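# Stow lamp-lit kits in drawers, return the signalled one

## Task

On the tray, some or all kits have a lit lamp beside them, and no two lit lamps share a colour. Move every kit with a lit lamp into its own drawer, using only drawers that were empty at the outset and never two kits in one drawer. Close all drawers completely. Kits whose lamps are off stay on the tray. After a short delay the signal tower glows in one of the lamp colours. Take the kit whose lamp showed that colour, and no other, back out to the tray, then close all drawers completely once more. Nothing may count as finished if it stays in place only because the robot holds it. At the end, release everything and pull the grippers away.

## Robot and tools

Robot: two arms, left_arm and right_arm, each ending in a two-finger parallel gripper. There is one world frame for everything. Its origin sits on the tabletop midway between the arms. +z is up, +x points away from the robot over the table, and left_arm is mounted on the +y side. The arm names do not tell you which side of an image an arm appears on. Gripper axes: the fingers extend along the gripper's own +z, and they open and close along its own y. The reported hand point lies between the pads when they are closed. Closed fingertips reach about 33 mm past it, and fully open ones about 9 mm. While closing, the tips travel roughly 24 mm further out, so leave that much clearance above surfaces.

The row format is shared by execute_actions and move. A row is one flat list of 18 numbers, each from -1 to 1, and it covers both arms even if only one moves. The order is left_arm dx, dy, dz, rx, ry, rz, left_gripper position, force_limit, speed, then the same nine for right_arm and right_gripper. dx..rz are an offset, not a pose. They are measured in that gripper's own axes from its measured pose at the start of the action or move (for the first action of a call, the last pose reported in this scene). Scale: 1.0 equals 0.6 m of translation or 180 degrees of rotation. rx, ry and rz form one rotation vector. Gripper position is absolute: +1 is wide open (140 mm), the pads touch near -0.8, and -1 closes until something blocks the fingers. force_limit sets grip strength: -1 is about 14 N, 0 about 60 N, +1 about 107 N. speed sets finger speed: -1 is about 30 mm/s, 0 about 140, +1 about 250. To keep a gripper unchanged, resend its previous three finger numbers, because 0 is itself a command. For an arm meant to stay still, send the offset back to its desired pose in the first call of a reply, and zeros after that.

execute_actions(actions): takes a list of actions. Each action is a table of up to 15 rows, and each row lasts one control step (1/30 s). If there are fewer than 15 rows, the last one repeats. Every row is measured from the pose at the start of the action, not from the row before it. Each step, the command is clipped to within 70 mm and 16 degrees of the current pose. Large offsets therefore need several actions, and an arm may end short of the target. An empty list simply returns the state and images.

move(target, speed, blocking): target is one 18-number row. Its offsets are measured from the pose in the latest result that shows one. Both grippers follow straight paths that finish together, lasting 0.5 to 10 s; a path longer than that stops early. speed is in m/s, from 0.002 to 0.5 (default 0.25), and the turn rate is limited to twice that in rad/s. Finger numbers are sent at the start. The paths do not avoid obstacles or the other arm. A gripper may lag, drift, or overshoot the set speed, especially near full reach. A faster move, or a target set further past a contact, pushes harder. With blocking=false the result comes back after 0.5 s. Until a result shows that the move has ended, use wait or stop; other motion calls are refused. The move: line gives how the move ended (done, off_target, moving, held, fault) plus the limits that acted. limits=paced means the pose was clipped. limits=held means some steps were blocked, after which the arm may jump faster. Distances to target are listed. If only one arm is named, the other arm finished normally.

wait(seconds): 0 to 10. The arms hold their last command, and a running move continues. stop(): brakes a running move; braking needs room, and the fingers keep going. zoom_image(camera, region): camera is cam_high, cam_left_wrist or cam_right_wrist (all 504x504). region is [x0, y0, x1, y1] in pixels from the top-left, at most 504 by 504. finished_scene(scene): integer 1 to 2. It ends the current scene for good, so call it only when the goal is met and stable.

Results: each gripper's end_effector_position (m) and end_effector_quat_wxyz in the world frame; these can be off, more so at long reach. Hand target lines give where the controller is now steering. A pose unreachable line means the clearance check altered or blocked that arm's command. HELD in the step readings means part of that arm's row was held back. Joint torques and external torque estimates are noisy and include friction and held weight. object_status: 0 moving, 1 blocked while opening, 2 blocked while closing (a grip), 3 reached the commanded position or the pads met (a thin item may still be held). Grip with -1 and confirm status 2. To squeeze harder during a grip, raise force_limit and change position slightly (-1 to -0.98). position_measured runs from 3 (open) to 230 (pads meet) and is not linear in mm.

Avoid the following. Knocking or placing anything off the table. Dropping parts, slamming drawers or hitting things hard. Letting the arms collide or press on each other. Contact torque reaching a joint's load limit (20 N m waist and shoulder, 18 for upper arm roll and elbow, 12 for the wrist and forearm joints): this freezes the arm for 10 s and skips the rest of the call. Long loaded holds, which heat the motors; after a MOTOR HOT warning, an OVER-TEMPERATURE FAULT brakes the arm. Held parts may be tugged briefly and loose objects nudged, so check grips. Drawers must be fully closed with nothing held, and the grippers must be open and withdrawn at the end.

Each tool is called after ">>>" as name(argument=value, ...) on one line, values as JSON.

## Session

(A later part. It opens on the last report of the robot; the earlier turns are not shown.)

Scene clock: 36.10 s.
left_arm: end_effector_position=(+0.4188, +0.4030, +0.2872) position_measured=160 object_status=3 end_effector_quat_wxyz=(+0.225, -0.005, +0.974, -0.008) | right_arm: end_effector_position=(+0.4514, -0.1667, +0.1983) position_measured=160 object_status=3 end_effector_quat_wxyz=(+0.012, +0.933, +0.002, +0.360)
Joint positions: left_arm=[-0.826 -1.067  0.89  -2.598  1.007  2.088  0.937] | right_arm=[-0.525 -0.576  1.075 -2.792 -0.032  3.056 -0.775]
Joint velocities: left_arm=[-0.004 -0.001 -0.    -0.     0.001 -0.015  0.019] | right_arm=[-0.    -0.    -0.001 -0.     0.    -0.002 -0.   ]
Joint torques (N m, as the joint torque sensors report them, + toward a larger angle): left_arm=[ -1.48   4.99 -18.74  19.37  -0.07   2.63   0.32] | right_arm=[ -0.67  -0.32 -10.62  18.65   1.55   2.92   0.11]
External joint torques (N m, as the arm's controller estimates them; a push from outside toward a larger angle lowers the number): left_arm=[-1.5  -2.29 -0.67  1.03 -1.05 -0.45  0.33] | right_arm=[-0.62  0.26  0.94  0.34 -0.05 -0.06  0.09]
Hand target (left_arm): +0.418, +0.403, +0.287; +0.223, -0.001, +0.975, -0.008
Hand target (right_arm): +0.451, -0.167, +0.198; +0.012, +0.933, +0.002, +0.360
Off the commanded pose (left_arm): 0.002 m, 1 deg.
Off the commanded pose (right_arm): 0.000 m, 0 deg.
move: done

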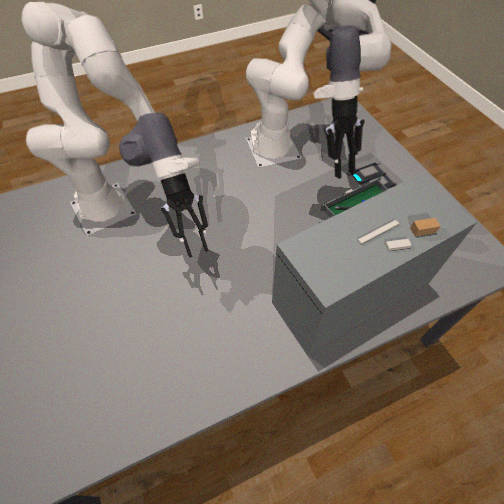

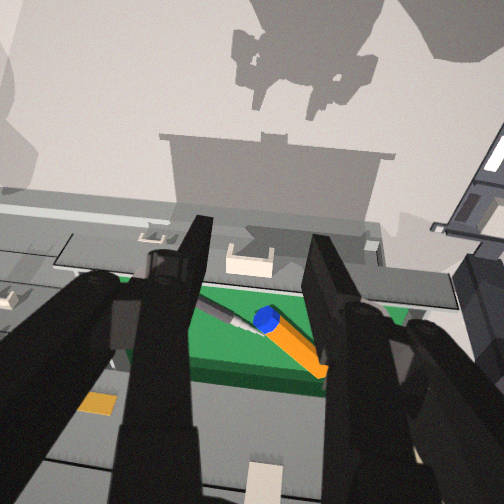

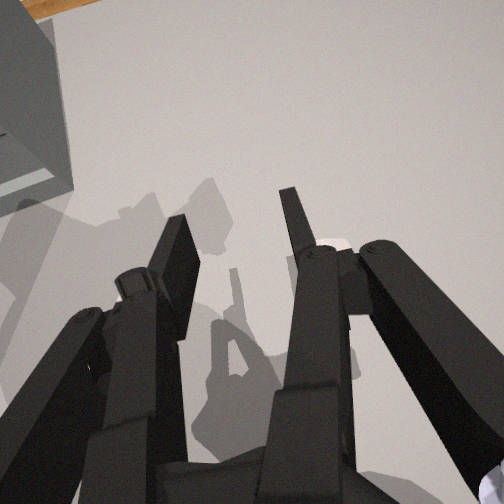

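>>> move(target=[0.007,0,0.093,-0.016,-0.1,-0.023,-0.25,0.3,0,0,0,0,0,0,0,-0.25,0.3,0], speed=0.12)

>>> move(target=[-0.2,0,0.195,0,0,0,-0.25,0.3,0,0,0,0,0,0,0,-0.25,0.3,0], speed=0.07)

>>> move(target=[0.06,0,-0.058,0,0,0,-0.25,0.3,0,0,0,0,0,0,0,-0.25,0.3,0], speed=0.12)

>>> move(target=[0.031,0,0.032,0,0,0,-0.25,0.3,0,0,0,0,0,0,0,-0.25,0.3,0], speed=0.12)

>>> move(target=[-0.045,0,0.044,0,0,0,-0.25,0.3,0,0,0,0,0,0,0,-0.25,0.3,0], speed=0.05)

Scene clock: 43.17 s.
left_arm: end_effector_position=(+0.4404, +0.4042, +0.2349) position_measured=160 object_status=3 end_effector_quat_wxyz=(+0.374, -0.043, +0.926, +0.013) | right_arm: end_effector_position=(+0.4514, -0.1667, +0.1983) position_measured=160 object_status=3 end_effector_quat_wxyz=(+0.012, +0.933, +0.002, +0.360)
Joint positions: left_arm=[-0.7   -1.033  1.06  -2.838  1.653  2.471  0.474] | right_arm=[-0.525 -0.576  1.075 -2.792 -0.032  3.056 -0.775]
Joint velocities: left_arm=[ 0.     0.     0.002  0.     0.005 -0.    -0.037] | right_arm=[-0.     0.001  0.     0.001  0.    -0.    -0.   ]
Joint torques (N m, as the joint torque sensors report them, + toward a larger angle): left_arm=[ -0.43   3.81 -16.03  14.11   1.21   2.96  -0.21] | right_arm=[ -0.36  -0.16 -10.81  18.3    1.54   2.87   0.14]
External joint torques (N m, as the arm's controller estimates them; a push from outside toward a larger angle lowers the number): left_arm=[-0.51 -1.73 -0.29 -1.97  0.95  0.41 -0.19] | right_arm=[-0.33  0.43  0.74 -0.05 -0.05 -0.11  0.12]
Hand target (left_arm): +0.440, +0.402, +0.234; +0.375, -0.046, +0.926, +0.009
Hand target (right_arm): +0.451, -0.167, +0.198; +0.012, +0.933, +0.002, +0.360
Off the commanded pose (left_arm): 0.002 m, 1 deg.
Off the commanded pose (right_arm): 0.000 m, 0 deg.
move: done

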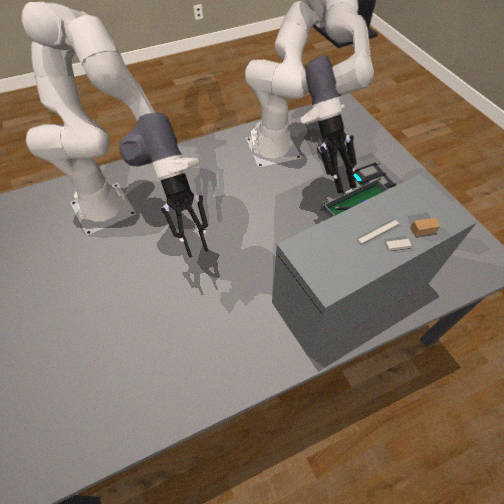

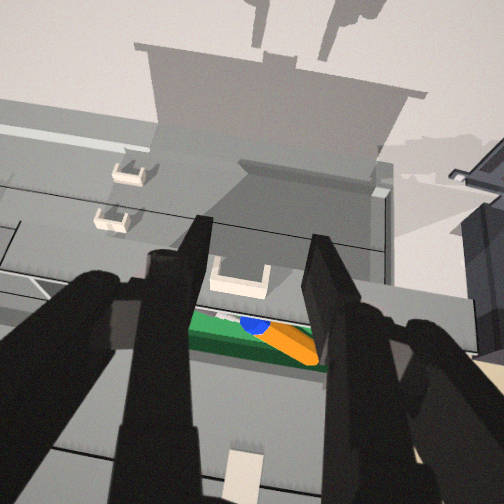

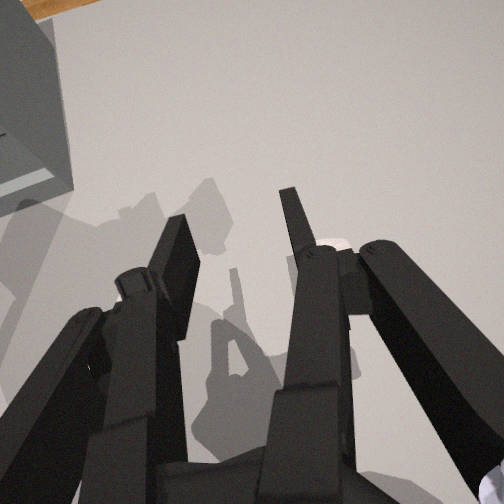

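Scene clock: 45.83 s.
left_arm: end_effector_position=(+0.6007, +0.4131, +0.2314) position_measured=160 object_status=3 end_effector_quat_wxyz=(+0.372, -0.047, +0.927, +0.012) | right_arm: end_effector_position=(+0.4514, -0.1667, +0.1983) position_measured=160 object_status=3 end_effector_quat_wxyz=(+0.012, +0.933, +0.002, +0.360)
Joint positions: left_arm=[-1.311 -0.862  1.466 -2.343  1.714  2.491  0.423] | right_arm=[-0.525 -0.576  1.075 -2.792 -0.032  3.056 -0.775]
Joint velocities: left_arm=[-0.009 -0.004  0.     0.002 -0.    -0.017  0.002] | right_arm=[ 0.001 -0.     0.     0.    -0.001  0.     0.001]
Joint torques (N m, as the joint torque sensors report them, + toward a larger angle): left_arm=[ -7.16  10.07 -18.04  25.58   1.26   4.06   0.74] | right_arm=[ -0.37  -0.19 -10.73  18.53   1.54   2.87   0.13]
External joint torques (N m, as the arm's controller estimates them; a push from outside toward a larger angle lowers the number): left_arm=[-7.29 -4.12  4.34 10.26  1.06  1.58  0.76] | right_arm=[-0.43  0.44  0.74  0.19 -0.05 -0.11  0.12]
Hand target (left_arm): +0.608, +0.415, +0.236; +0.377, -0.042, +0.925, +0.011
Hand target (right_arm): +0.451, -0.167, +0.198; +0.012, +0.933, +0.002, +0.360
Off the commanded pose (left_arm): 0.009 m, 1 deg.
Off the commanded pose (right_arm): 0.000 m, 0 deg.
move: off_target (left_arm)

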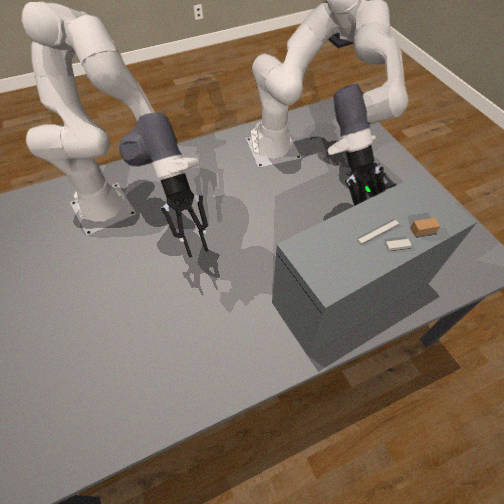

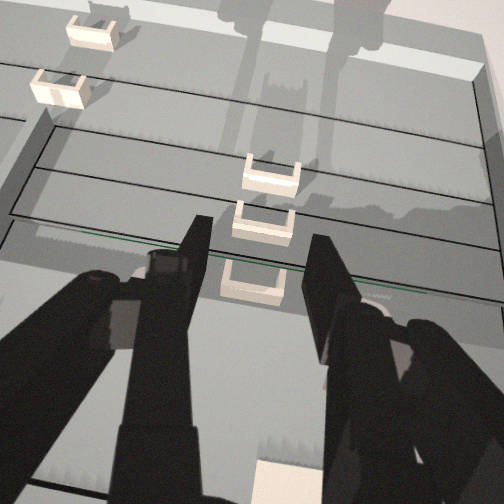

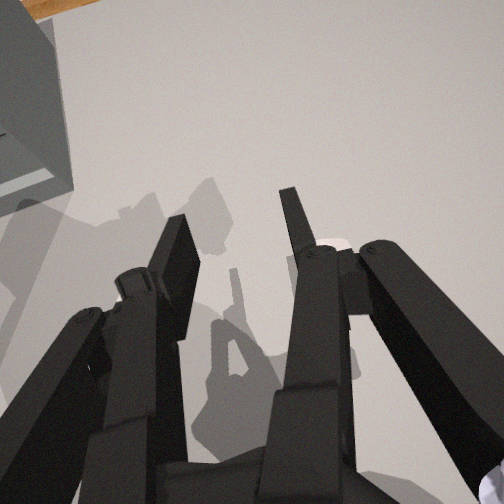

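Scene clock: 46.67 s.
left_arm: end_effector_position=(+0.5515, +0.4096, +0.2311) position_measured=160 object_status=3 end_effector_quat_wxyz=(+0.370, -0.045, +0.928, +0.014) | right_arm: end_effector_position=(+0.4514, -0.1667, +0.1983) position_measured=160 object_status=3 end_effector_quat_wxyz=(+0.012, +0.933, +0.002, +0.360)
Joint positions: left_arm=[-1.131 -0.874  1.34  -2.495  1.717  2.489  0.406] | right_arm=[-0.525 -0.576  1.075 -2.792 -0.032  3.056 -0.775]
Joint velocities: left_arm=[ 0.006  0.001 -0.005 -0.004 -0.001 -0.001 -0.007] | right_arm=[ 0.001 -0.001 -0.     0.     0.001 -0.001  0.   ]
Joint torques (N m, as the joint torque sensors report them, + toward a larger angle): left_arm=[  2.08   8.47 -22.78  13.51   0.57   2.49  -0.24] | right_arm=[ -0.74  -0.15 -10.66  18.57   1.6    2.89   0.11]
External joint torques (N m, as the arm's controller estimates them; a push from outside toward a larger angle lowers the number): left_arm=[ 2.16 -1.53 -2.17 -2.1   0.38  0.02 -0.22] | right_arm=[-0.75  0.44  0.85  0.27  0.01 -0.08  0.09]
Hand target (left_arm): +0.551, +0.409, +0.231; +0.371, -0.047, +0.927, +0.012
Hand target (right_arm): +0.451, -0.167, +0.198; +0.012, +0.933, +0.002, +0.360
Off the commanded pose (left_arm): 0.002 m, 0 deg.
Off the commanded pose (right_arm): 0.000 m, 0 deg.
move: done

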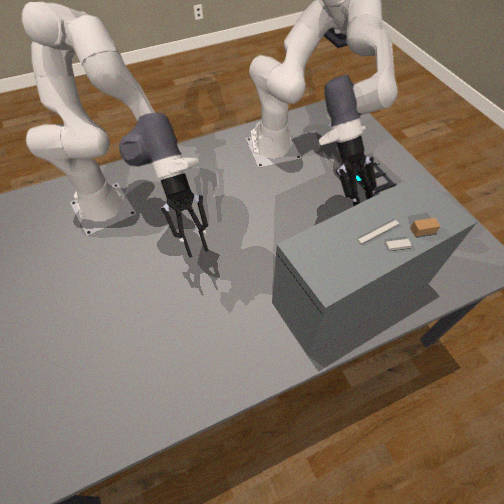

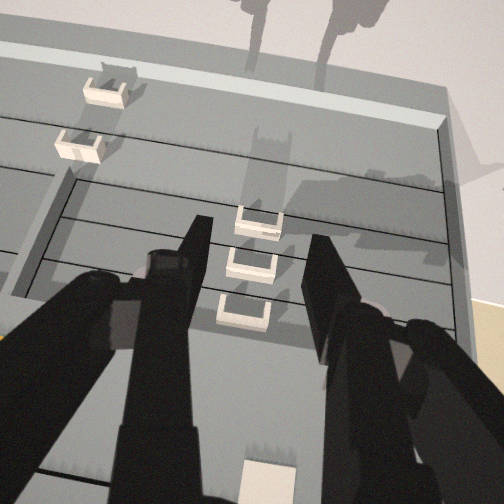

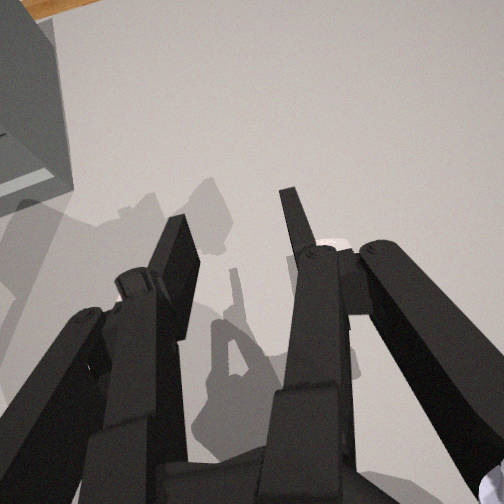

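Scene clock: 47.40 s.
left_arm: end_effector_position=(+0.5514, +0.4117, +0.2052) position_measured=160 object_status=3 end_effector_quat_wxyz=(+0.369, -0.040, +0.928, +0.018) | right_arm: end_effector_position=(+0.4514, -0.1667, +0.1983) position_measured=160 object_status=3 end_effector_quat_wxyz=(+0.012, +0.933, +0.002, +0.360)
Joint positions: left_arm=[-1.172 -0.878  1.414 -2.499  1.809  2.499  0.357] | right_arm=[-0.525 -0.576  1.075 -2.792 -0.032  3.056 -0.775]
Joint velocities: left_arm=[-0.006 -0.013  0.004 -0.001  0.033  0.001 -0.049] | right_arm=[ 0.002 -0.    -0.002  0.     0.    -0.     0.   ]
Joint torques (N m, as the joint torque sensors report them, + toward a larger angle): left_arm=[ -1.68   8.66 -22.43  12.52   1.14   2.66  -0.07] | right_arm=[ -0.46  -0.37 -10.8   18.56   1.56   2.89   0.11]
External joint torques (N m, as the arm's controller estimates them; a push from outside toward a larger angle lowers the number): left_arm=[-1.77 -2.55 -1.53 -2.15  1.01  0.28 -0.05] | right_arm=[-0.47  0.25  0.76  0.16 -0.04 -0.11  0.09]
Hand target (left_arm): +0.551, +0.409, +0.205; +0.371, -0.044, +0.928, +0.014
Hand target (right_arm): +0.451, -0.167, +0.198; +0.012, +0.933, +0.002, +0.360
Off the commanded pose (left_arm): 0.002 m, 1 deg.
Off the commanded pose (right_arm): 0.000 m, 0 deg.
move: done

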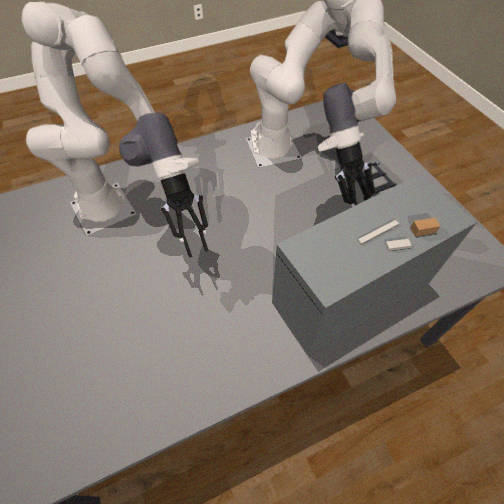

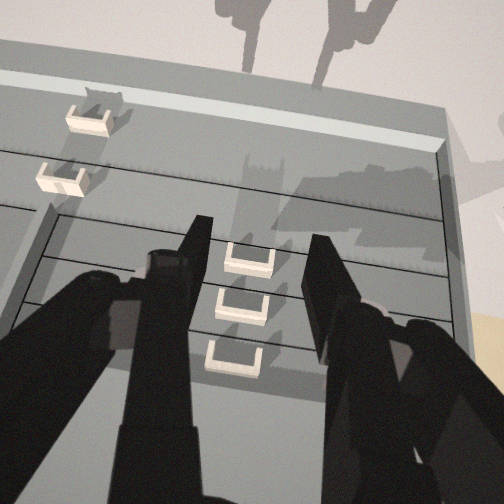

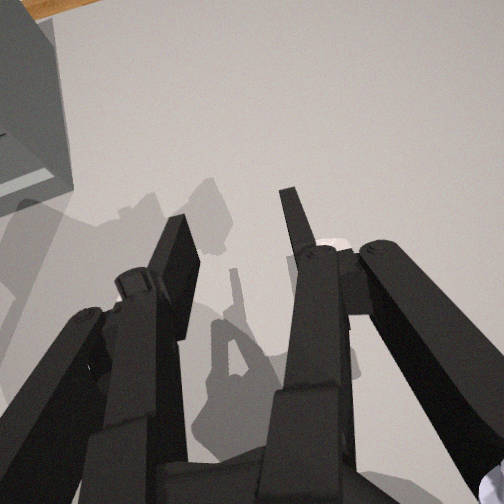

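Scene clock: 48.47 s.
left_arm: end_effector_position=(+0.5887, +0.4136, +0.2055) position_measured=160 object_status=3 end_effector_quat_wxyz=(+0.371, -0.041, +0.927, +0.016) | right_arm: end_effector_position=(+0.4514, -0.1667, +0.1983) position_measured=160 object_status=3 end_effector_quat_wxyz=(+0.012, +0.933, +0.002, +0.360)
Joint positions: left_arm=[-1.306 -0.877  1.503 -2.385  1.807  2.499  0.37 ] | right_arm=[-0.525 -0.576  1.075 -2.792 -0.032  3.056 -0.775]
Joint velocities: left_arm=[-0.005  0.001  0.006  0.003 -0.    -0.001  0.01 ] | right_arm=[-0.    -0.002 -0.001  0.002 -0.002 -0.001  0.   ]
Joint torques (N m, as the joint torque sensors report them, + toward a larger angle): left_arm=[ -0.95  14.33 -22.36  15.55  -0.92   2.22   0.22] | right_arm=[ -0.41  -0.2  -10.6   18.36   1.57   2.89   0.11]
External joint torques (N m, as the arm's controller estimates them; a push from outside toward a larger angle lowers the number): left_arm=[-0.95 -0.15  0.05  1.15 -1.07 -0.18  0.24] | right_arm=[-0.43  0.45  0.93 -0.08 -0.03 -0.1   0.09]
Hand target (left_arm): +0.589, +0.414, +0.205; +0.370, -0.040, +0.928, +0.017
Hand target (right_arm): +0.451, -0.167, +0.198; +0.012, +0.933, +0.002, +0.360
Off the commanded pose (left_arm): 0.002 m, 0 deg.
Off the commanded pose (right_arm): 0.000 m, 0 deg.
move: done

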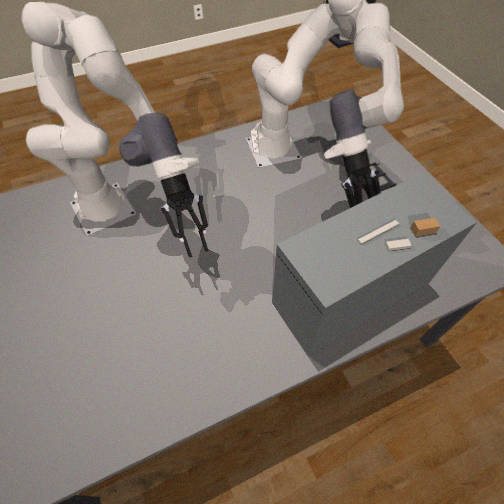

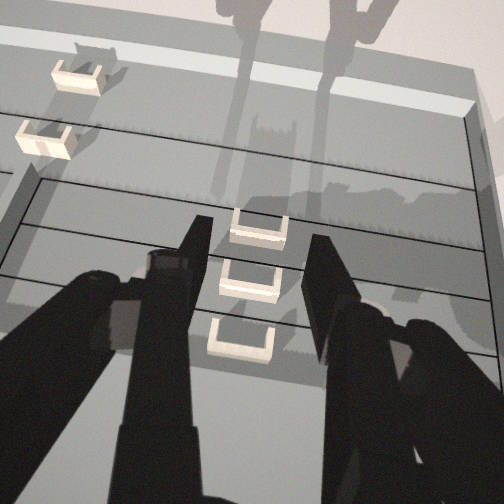

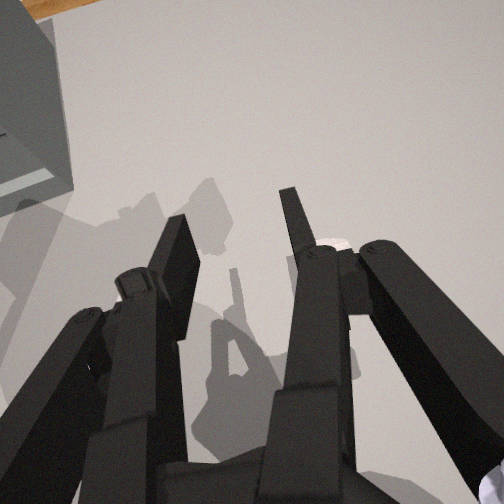

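>>> move(target=[-0.008,0,0,0,0,0,-0.25,0.3,0,0,0,0,0,0,0,-0.25,0.3,0], speed=0.05)

>>> move(target=[0,0,0,0,0,0,-1,0.3,-0.5,0,0,0,0,0,0,-0.25,0.3,0])

>>> move(target=[0.162,0,-0.158,0,0,0,-1,0.3,-0.5,0,0,0,0,0,0,-0.25,0.3,0], speed=0.07)

>>> move(target=[0,0,0,0,0,0,-0.25,0.3,0,0,0,0,0,0,0,-0.25,0.3,0])

>>> move(target=[-0.02,0,-0.1,0,0.1,0,-0.25,0.3,0,0,0,0,0,0,0,-0.25,0.3,0], speed=0.12)

Scene clock: 51.80 s.
left_arm: end_effector_position=(+0.5914, +0.4145, +0.2079) position_measured=160 object_status=3 end_effector_quat_wxyz=(+0.372, -0.043, +0.927, +0.015) | right_arm: end_effector_position=(+0.4514, -0.1667, +0.1983) position_measured=160 object_status=3 end_effector_quat_wxyz=(+0.012, +0.933, +0.002, +0.360)
Joint positions: left_arm=[-1.311 -0.877  1.503 -2.376  1.8    2.499  0.375] | right_arm=[-0.525 -0.576  1.075 -2.792 -0.032  3.056 -0.775]
Joint velocities: left_arm=[-0.002  0.     0.     0.001 -0.003  0.001  0.005] | right_arm=[ 0.    -0.001 -0.001 -0.001  0.     0.     0.002]
Joint torques (N m, as the joint torque sensors report them, + toward a larger angle): left_arm=[ -1.37  13.66 -24.46  14.63  -1.01   2.26   0.18] | right_arm=[ -0.6   -0.21 -10.7   18.39   1.56   2.88   0.13]
External joint torques (N m, as the arm's controller estimates them; a push from outside toward a larger angle lowers the number): left_arm=[-1.37 -0.97 -1.94  0.08 -1.16 -0.15  0.2 ] | right_arm=[-0.56  0.36  0.84  0.13 -0.03 -0.09  0.11]
Hand target (left_arm): +0.592, +0.414, +0.209; +0.371, -0.041, +0.927, +0.016
Hand target (right_arm): +0.451, -0.167, +0.198; +0.012, +0.933, +0.002, +0.360
Off the commanded pose (left_arm): 0.001 m, 0 deg.
Off the commanded pose (right_arm): 0.000 m, 0 deg.
move: done

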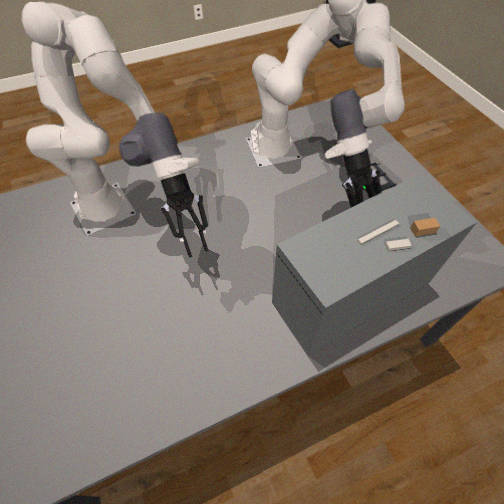

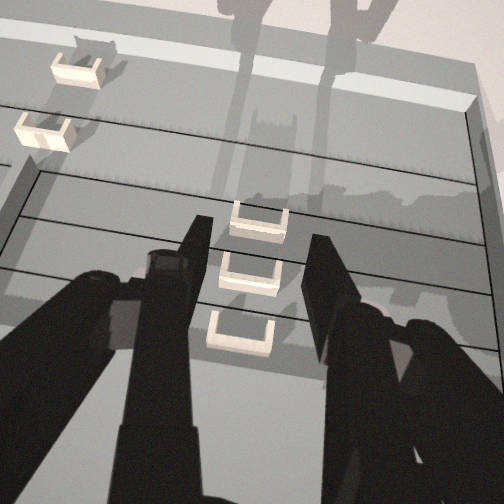

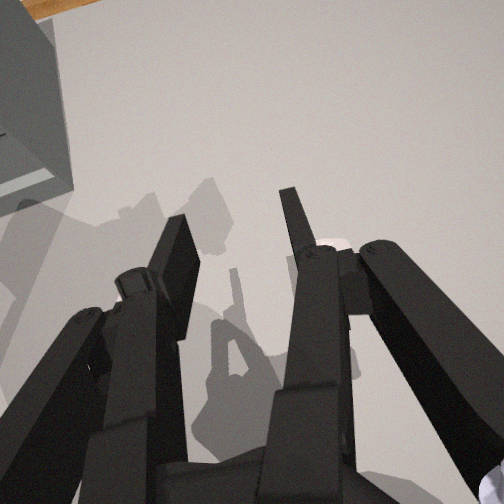

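Scene clock: 52.30 s.
left_arm: end_effector_position=(+0.5914, +0.4124, +0.2083) position_measured=194 object_status=2 end_effector_quat_wxyz=(+0.372, -0.041, +0.927, +0.014) | right_arm: end_effector_position=(+0.4514, -0.1667, +0.1983) position_measured=160 object_status=3 end_effector_quat_wxyz=(+0.012, +0.933, +0.002, +0.360)
Joint positions: left_arm=[-1.312 -0.877  1.503 -2.377  1.8    2.501  0.375] | right_arm=[-0.525 -0.576  1.075 -2.792 -0.032  3.056 -0.775]
Joint velocities: left_arm=[ 0.    -0.002 -0.001 -0.     0.001  0.    -0.   ] | right_arm=[ 0.     0.001  0.001  0.001  0.001 -0.001  0.   ]
Joint torques (N m, as the joint torque sensors report them, + toward a larger angle): left_arm=[  1.58  13.86 -22.73  15.76   0.08   2.21   0.09] | right_arm=[ -0.59  -0.1  -10.82  18.39   1.55   2.84   0.12]
External joint torques (N m, as the arm's controller estimates them; a push from outside toward a larger angle lowers the number): left_arm=[ 1.68 -0.71 -0.18  1.27 -0.07 -0.22  0.11] | right_arm=[-0.63  0.47  0.65  0.04 -0.03 -0.14  0.1 ]
Hand target (left_arm): +0.591, +0.414, +0.208; +0.372, -0.042, +0.927, +0.015
Hand target (right_arm): +0.451, -0.167, +0.198; +0.012, +0.933, +0.002, +0.360
Off the commanded pose (left_arm): 0.002 m, 0 deg.
Off the commanded pose (right_arm): 0.000 m, 0 deg.
move: done

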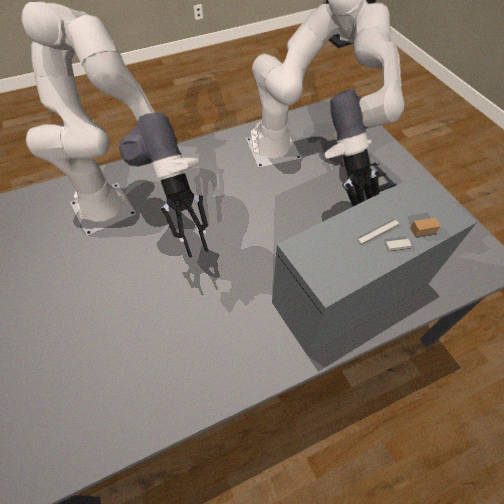

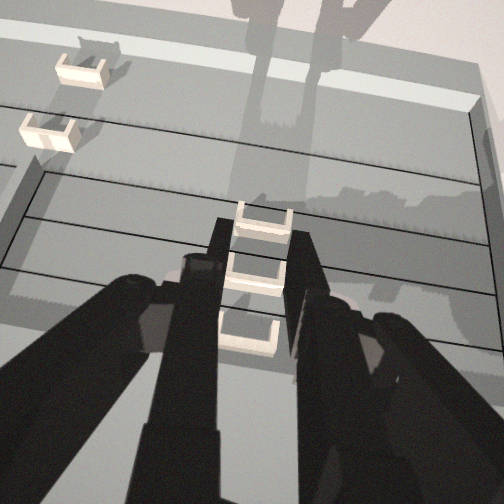

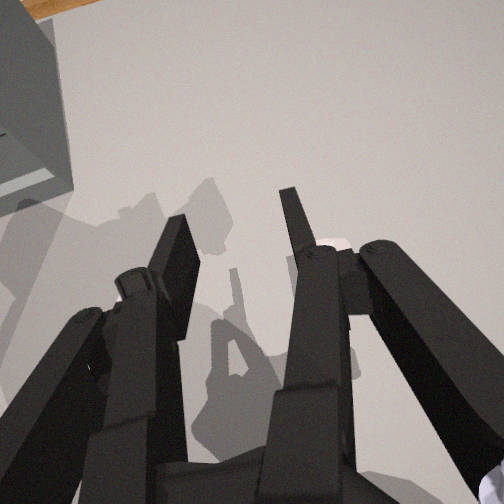

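Scene clock: 54.60 s.
left_arm: end_effector_position=(+0.4532, +0.3989, +0.2044) position_measured=194 object_status=2 end_effector_quat_wxyz=(+0.367, -0.039, +0.929, +0.013) | right_arm: end_effector_position=(+0.4514, -0.1667, +0.1983) position_measured=160 object_status=3 end_effector_quat_wxyz=(+0.012, +0.933, +0.002, +0.360)
Joint positions: left_arm=[-0.804 -0.965  1.173 -2.8    1.774  2.495  0.376] | right_arm=[-0.525 -0.576  1.075 -2.792 -0.032  3.056 -0.775]
Joint velocities: left_arm=[ 0.009  0.    -0.007 -0.004 -0.012 -0.     0.016] | right_arm=[ 0.001  0.    -0.001 -0.    -0.001  0.002  0.001]
Joint torques (N m, as the joint torque sensors report them, + toward a larger angle): left_arm=[  4.62   3.36 -20.86  17.08  -0.31   2.32   0.23] | right_arm=[ -0.43  -0.25 -10.86  18.65   1.58   2.87   0.13]
External joint torques (N m, as the arm's controller estimates them; a push from outside toward a larger angle lowers the number): left_arm=[ 4.67 -2.54 -4.37  2.13 -0.49 -0.1   0.25] | right_arm=[-0.44  0.36  0.68  0.28 -0.02 -0.12  0.11]
Hand target (left_arm): +0.455, +0.404, +0.208; +0.370, -0.041, +0.928, +0.016
Hand target (right_arm): +0.451, -0.167, +0.198; +0.012, +0.933, +0.002, +0.360
Off the commanded pose (left_arm): 0.006 m, 1 deg.
Off the commanded pose (right_arm): 0.000 m, 0 deg.
move: off_target (left_arm)

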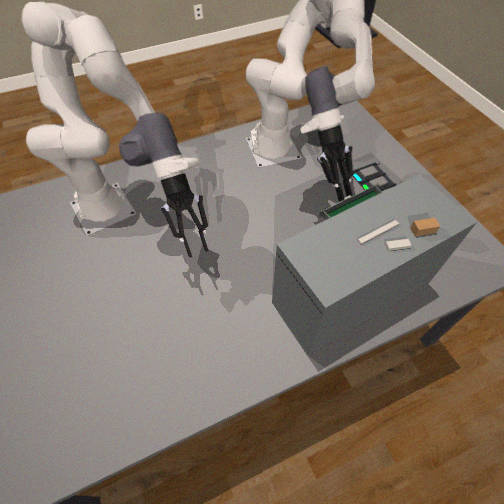

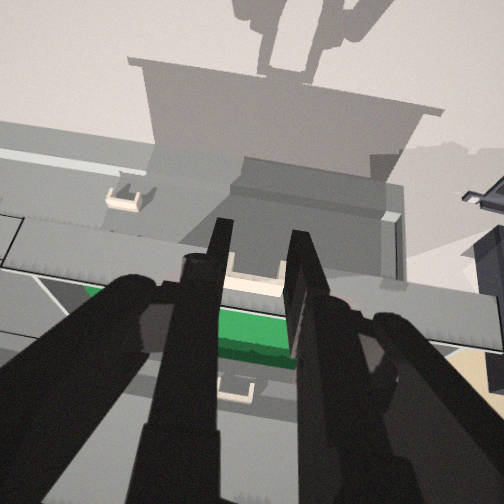

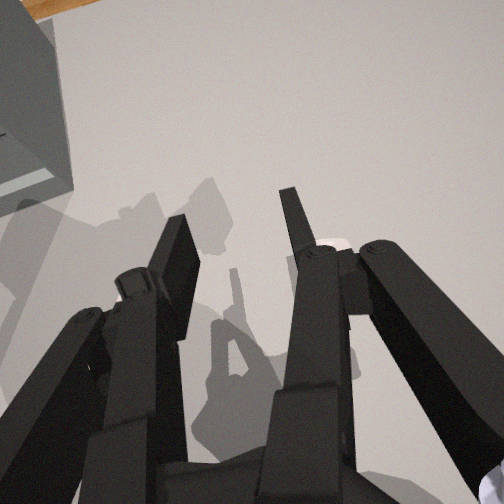

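Scene clock: 55.10 s.
left_arm: end_effector_position=(+0.4530, +0.3987, +0.2042) position_measured=160 object_status=3 end_effector_quat_wxyz=(+0.367, -0.039, +0.929, +0.013) | right_arm: end_effector_position=(+0.4514, -0.1667, +0.1983) position_measured=160 object_status=3 end_effector_quat_wxyz=(+0.012, +0.933, +0.002, +0.360)
Joint positions: left_arm=[-0.804 -0.965  1.173 -2.801  1.774  2.495  0.376] | right_arm=[-0.525 -0.576  1.075 -2.792 -0.032  3.056 -0.775]
Joint velocities: left_arm=[-0.     0.001  0.    -0.    -0.     0.     0.001] | right_arm=[-0.001  0.     0.001 -0.    -0.    -0.    -0.   ]
Joint torques (N m, as the joint torque sensors report them, + toward a larger angle): left_arm=[  0.68   4.37 -18.    14.55   0.14   2.48   0.08] | right_arm=[ -0.72  -0.17 -10.68  18.72   1.53   2.88   0.1 ]
External joint torques (N m, as the arm's controller estimates them; a push from outside toward a larger angle lowers the number): left_arm=[ 0.74 -1.53 -1.48 -0.23 -0.02  0.05  0.1 ] | right_arm=[-0.74  0.44  0.81  0.38 -0.05 -0.1   0.08]
Hand target (left_arm): +0.453, +0.399, +0.204; +0.367, -0.039, +0.929, +0.013
Hand target (right_arm): +0.451, -0.167, +0.198; +0.012, +0.933, +0.002, +0.360
Off the commanded pose (left_arm): 0.000 m, 0 deg.
Off the commanded pose (right_arm): 0.000 m, 0 deg.
move: done

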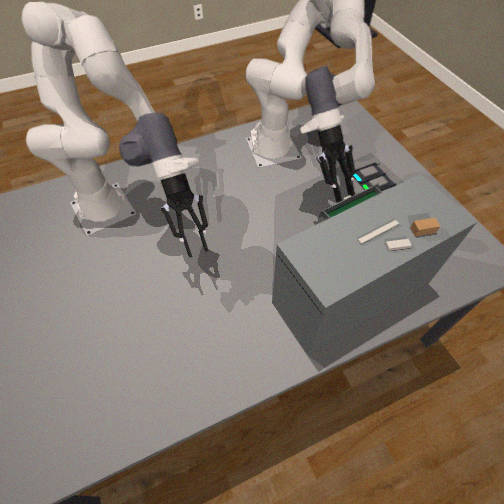

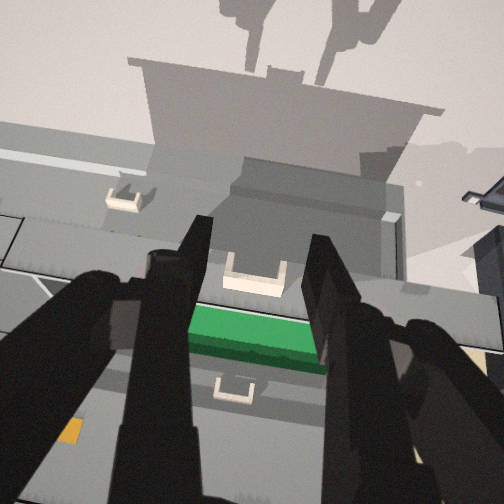

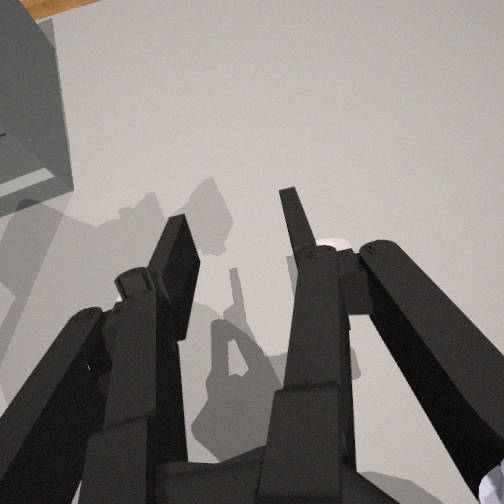

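Scene clock: 57.10 s.
left_arm: end_effector_position=(+0.4208, +0.3971, +0.2569) position_measured=160 object_status=3 end_effector_quat_wxyz=(+0.218, -0.046, +0.975, +0.007) | right_arm: end_effector_position=(+0.4514, -0.1667, +0.1983) position_measured=160 object_status=3 end_effector_quat_wxyz=(+0.012, +0.933, +0.002, +0.360)
Joint positions: left_arm=[-0.857 -1.013  0.931 -2.628  1.078  2.12   0.784] | right_arm=[-0.525 -0.576  1.075 -2.792 -0.032  3.056 -0.775]
Joint velocities: left_arm=[-0.002 -0.003  0.002 -0.    -0.    -0.012  0.025] | right_arm=[-0.    -0.    -0.    -0.001 -0.    -0.001  0.   ]
Joint torques (N m, as the joint torque sensors report them, + toward a larger angle): left_arm=[ -1.62   4.27 -18.12  19.88  -0.23   2.46   0.27] | right_arm=[ -0.4   -0.24 -10.77  18.44   1.56   2.88   0.1 ]
External joint torques (N m, as the arm's controller estimates them; a push from outside toward a larger angle lowers the number): left_arm=[-1.64 -1.93 -0.48  1.4  -1.19 -0.5   0.28] | right_arm=[-0.42  0.34  0.7   0.17 -0.03 -0.08  0.08]
Hand target (left_arm): +0.420, +0.397, +0.257; +0.216, -0.041, +0.976, +0.007
Hand target (right_arm): +0.451, -0.167, +0.198; +0.012, +0.933, +0.002, +0.360
Off the commanded pose (left_arm): 0.001 m, 1 deg.
Off the commanded pose (right_arm): 0.000 m, 0 deg.
move: done

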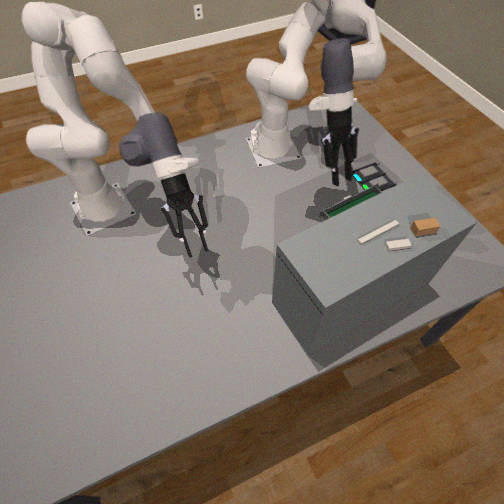

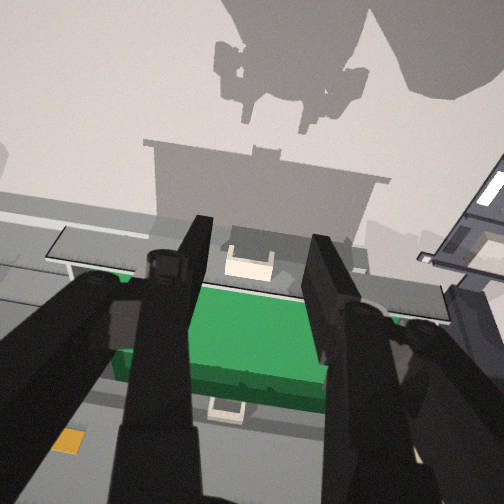

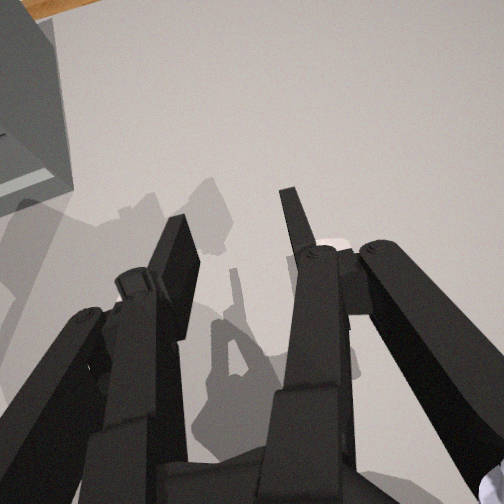

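>>> move(target=[-0.007,0.43,0.08,0,0.14,0,0.3,0,0,0,0,0,0,0,0,-0.25,0.3,0])

>>> zoom_image(camera="cam_high", region=[300,100,460,260])

Scene clock: 61.40 s.
left_arm: end_effector_position=(+0.4208, +0.6562, +0.2101) position_measured=91 object_status=3 end_effector_quat_wxyz=(-0.003, -0.053, +0.999, -0.001) | right_arm: end_effector_position=(+0.4514, -0.1667, +0.1983) position_measured=160 object_status=3 end_effector_quat_wxyz=(+0.012, +0.933, +0.002, +0.360)
Joint positions: left_arm=[-1.126 -0.997  1.41  -1.964  0.98   1.65   1.36 ] | right_arm=[-0.525 -0.576  1.075 -2.792 -0.032  3.056 -0.775]
Joint velocities: left_arm=[ 0.001 -0.001  0.     0.001 -0.001 -0.006  0.027] | right_arm=[ 0.001 -0.001  0.002 -0.001 -0.001 -0.001 -0.   ]
Joint torques (N m, as the joint torque sensors report them, + toward a larger angle): left_arm=[ -0.96  20.34 -26.57  14.72   1.09   1.92   0.32] | right_arm=[ -0.34  -0.25 -10.82  18.56   1.56   2.87   0.12]
External joint torques (N m, as the arm's controller estimates them; a push from outside toward a larger angle lowers the number): left_arm=[-1.11 -3.48 -0.08  1.07  0.29 -0.49  0.32] | right_arm=[-0.39  0.35  0.65  0.25 -0.02 -0.11  0.11]
Hand target (left_arm): +0.420, +0.657, +0.209; -0.004, -0.047, +0.999, -0.001
Hand target (right_arm): +0.451, -0.167, +0.198; +0.012, +0.933, +0.002, +0.360
Off the commanded pose (left_arm): 0.004 m, 1 deg.
Off the commanded pose (right_arm): 0.000 m, 0 deg.
move: off_target (left_arm)

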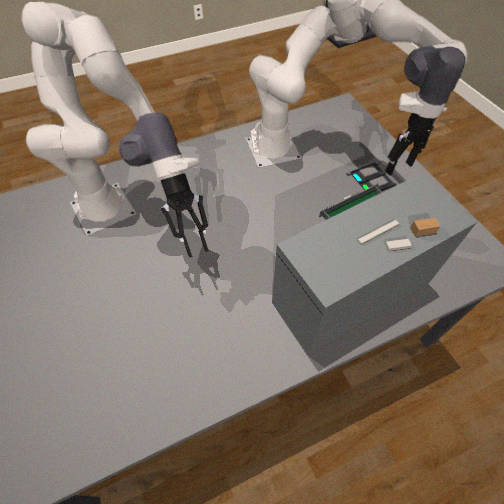

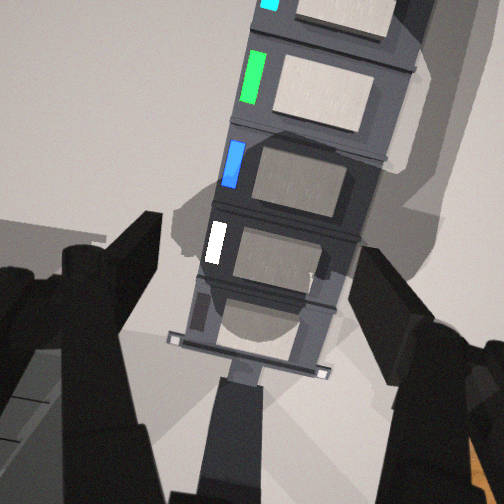

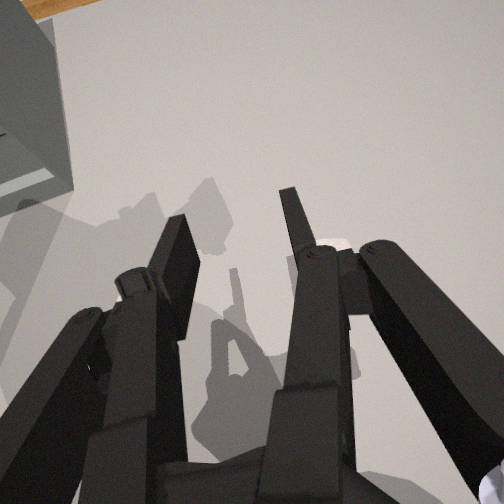

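Region (300, 100, 460, 260) of cam_high's 504x504 image, scaled by 3.150, with more detail than that image has.

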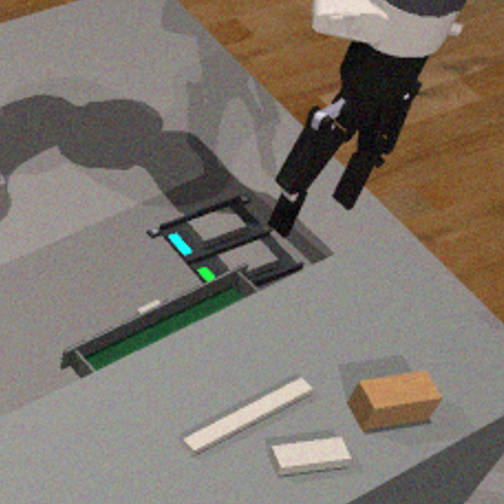

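>>> move(target=[-0.094,0.042,0.183,0,0,0.022,0.3,0,0,0,0,0,0,0,0,-0.25,0.3,0], speed=0.15)

Scene clock: 65.33 s.
left_arm: end_effector_position=(+0.4723, +0.6841, +0.1001) position_measured=91 object_status=3 end_effector_quat_wxyz=(-0.004, -0.023, +1.000, -0.002) | right_arm: end_effector_position=(+0.4514, -0.1667, +0.1983) position_measured=160 object_status=3 end_effector_quat_wxyz=(+0.012, +0.933, +0.002, +0.360)
Joint positions: left_arm=[-1.34  -1.114  1.671 -1.843  1.143  1.77   1.419] | right_arm=[-0.525 -0.576  1.075 -2.792 -0.032  3.056 -0.775]
Joint velocities: left_arm=[ 0.002 -0.     0.001  0.001  0.004  0.005  0.013] | right_arm=[-0.001  0.    -0.001 -0.     0.001 -0.001 -0.   ]
Joint torques (N m, as the joint torque sensors report them, + toward a larger angle): left_arm=[ -1.63  29.38 -29.72  12.4    1.84   2.8    0.24] | right_arm=[ -0.6   -0.2  -10.67  18.63   1.54   2.86   0.08]
External joint torques (N m, as the arm's controller estimates them; a push from outside toward a larger angle lowers the number): left_arm=[-1.65 -3.08 -1.1   1.64  1.06  0.42  0.24] | right_arm=[-0.59  0.4   0.86  0.28 -0.05 -0.12  0.06]
Hand target (left_arm): +0.475, +0.685, +0.100; -0.002, -0.018, +1.000, -0.001
Hand target (right_arm): +0.451, -0.167, +0.198; +0.012, +0.933, +0.002, +0.360
Off the commanded pose (left_arm): 0.003 m, 1 deg.
Off the commanded pose (right_arm): 0.000 m, 0 deg.
move: done

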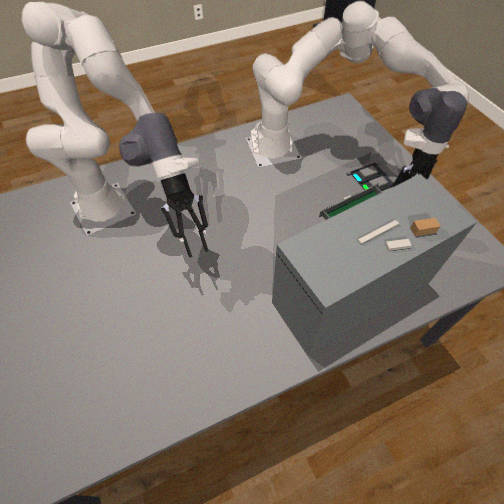

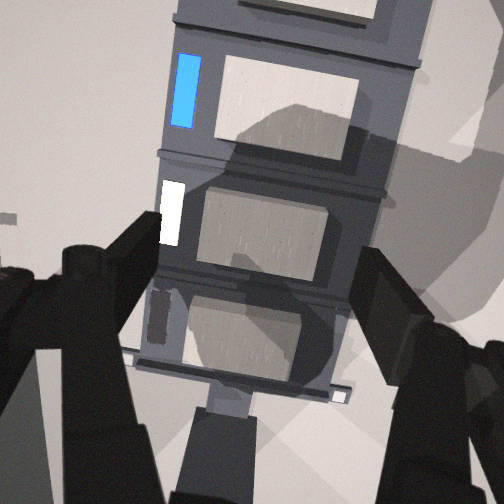

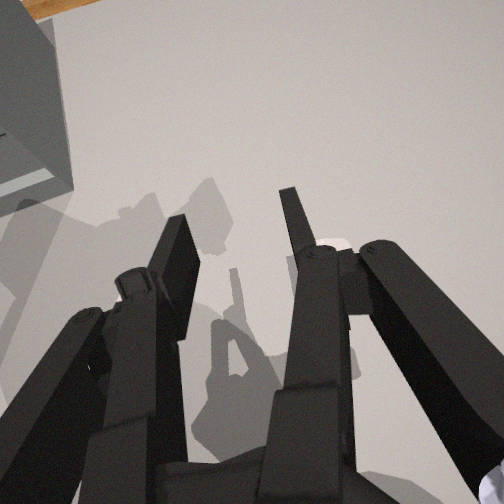

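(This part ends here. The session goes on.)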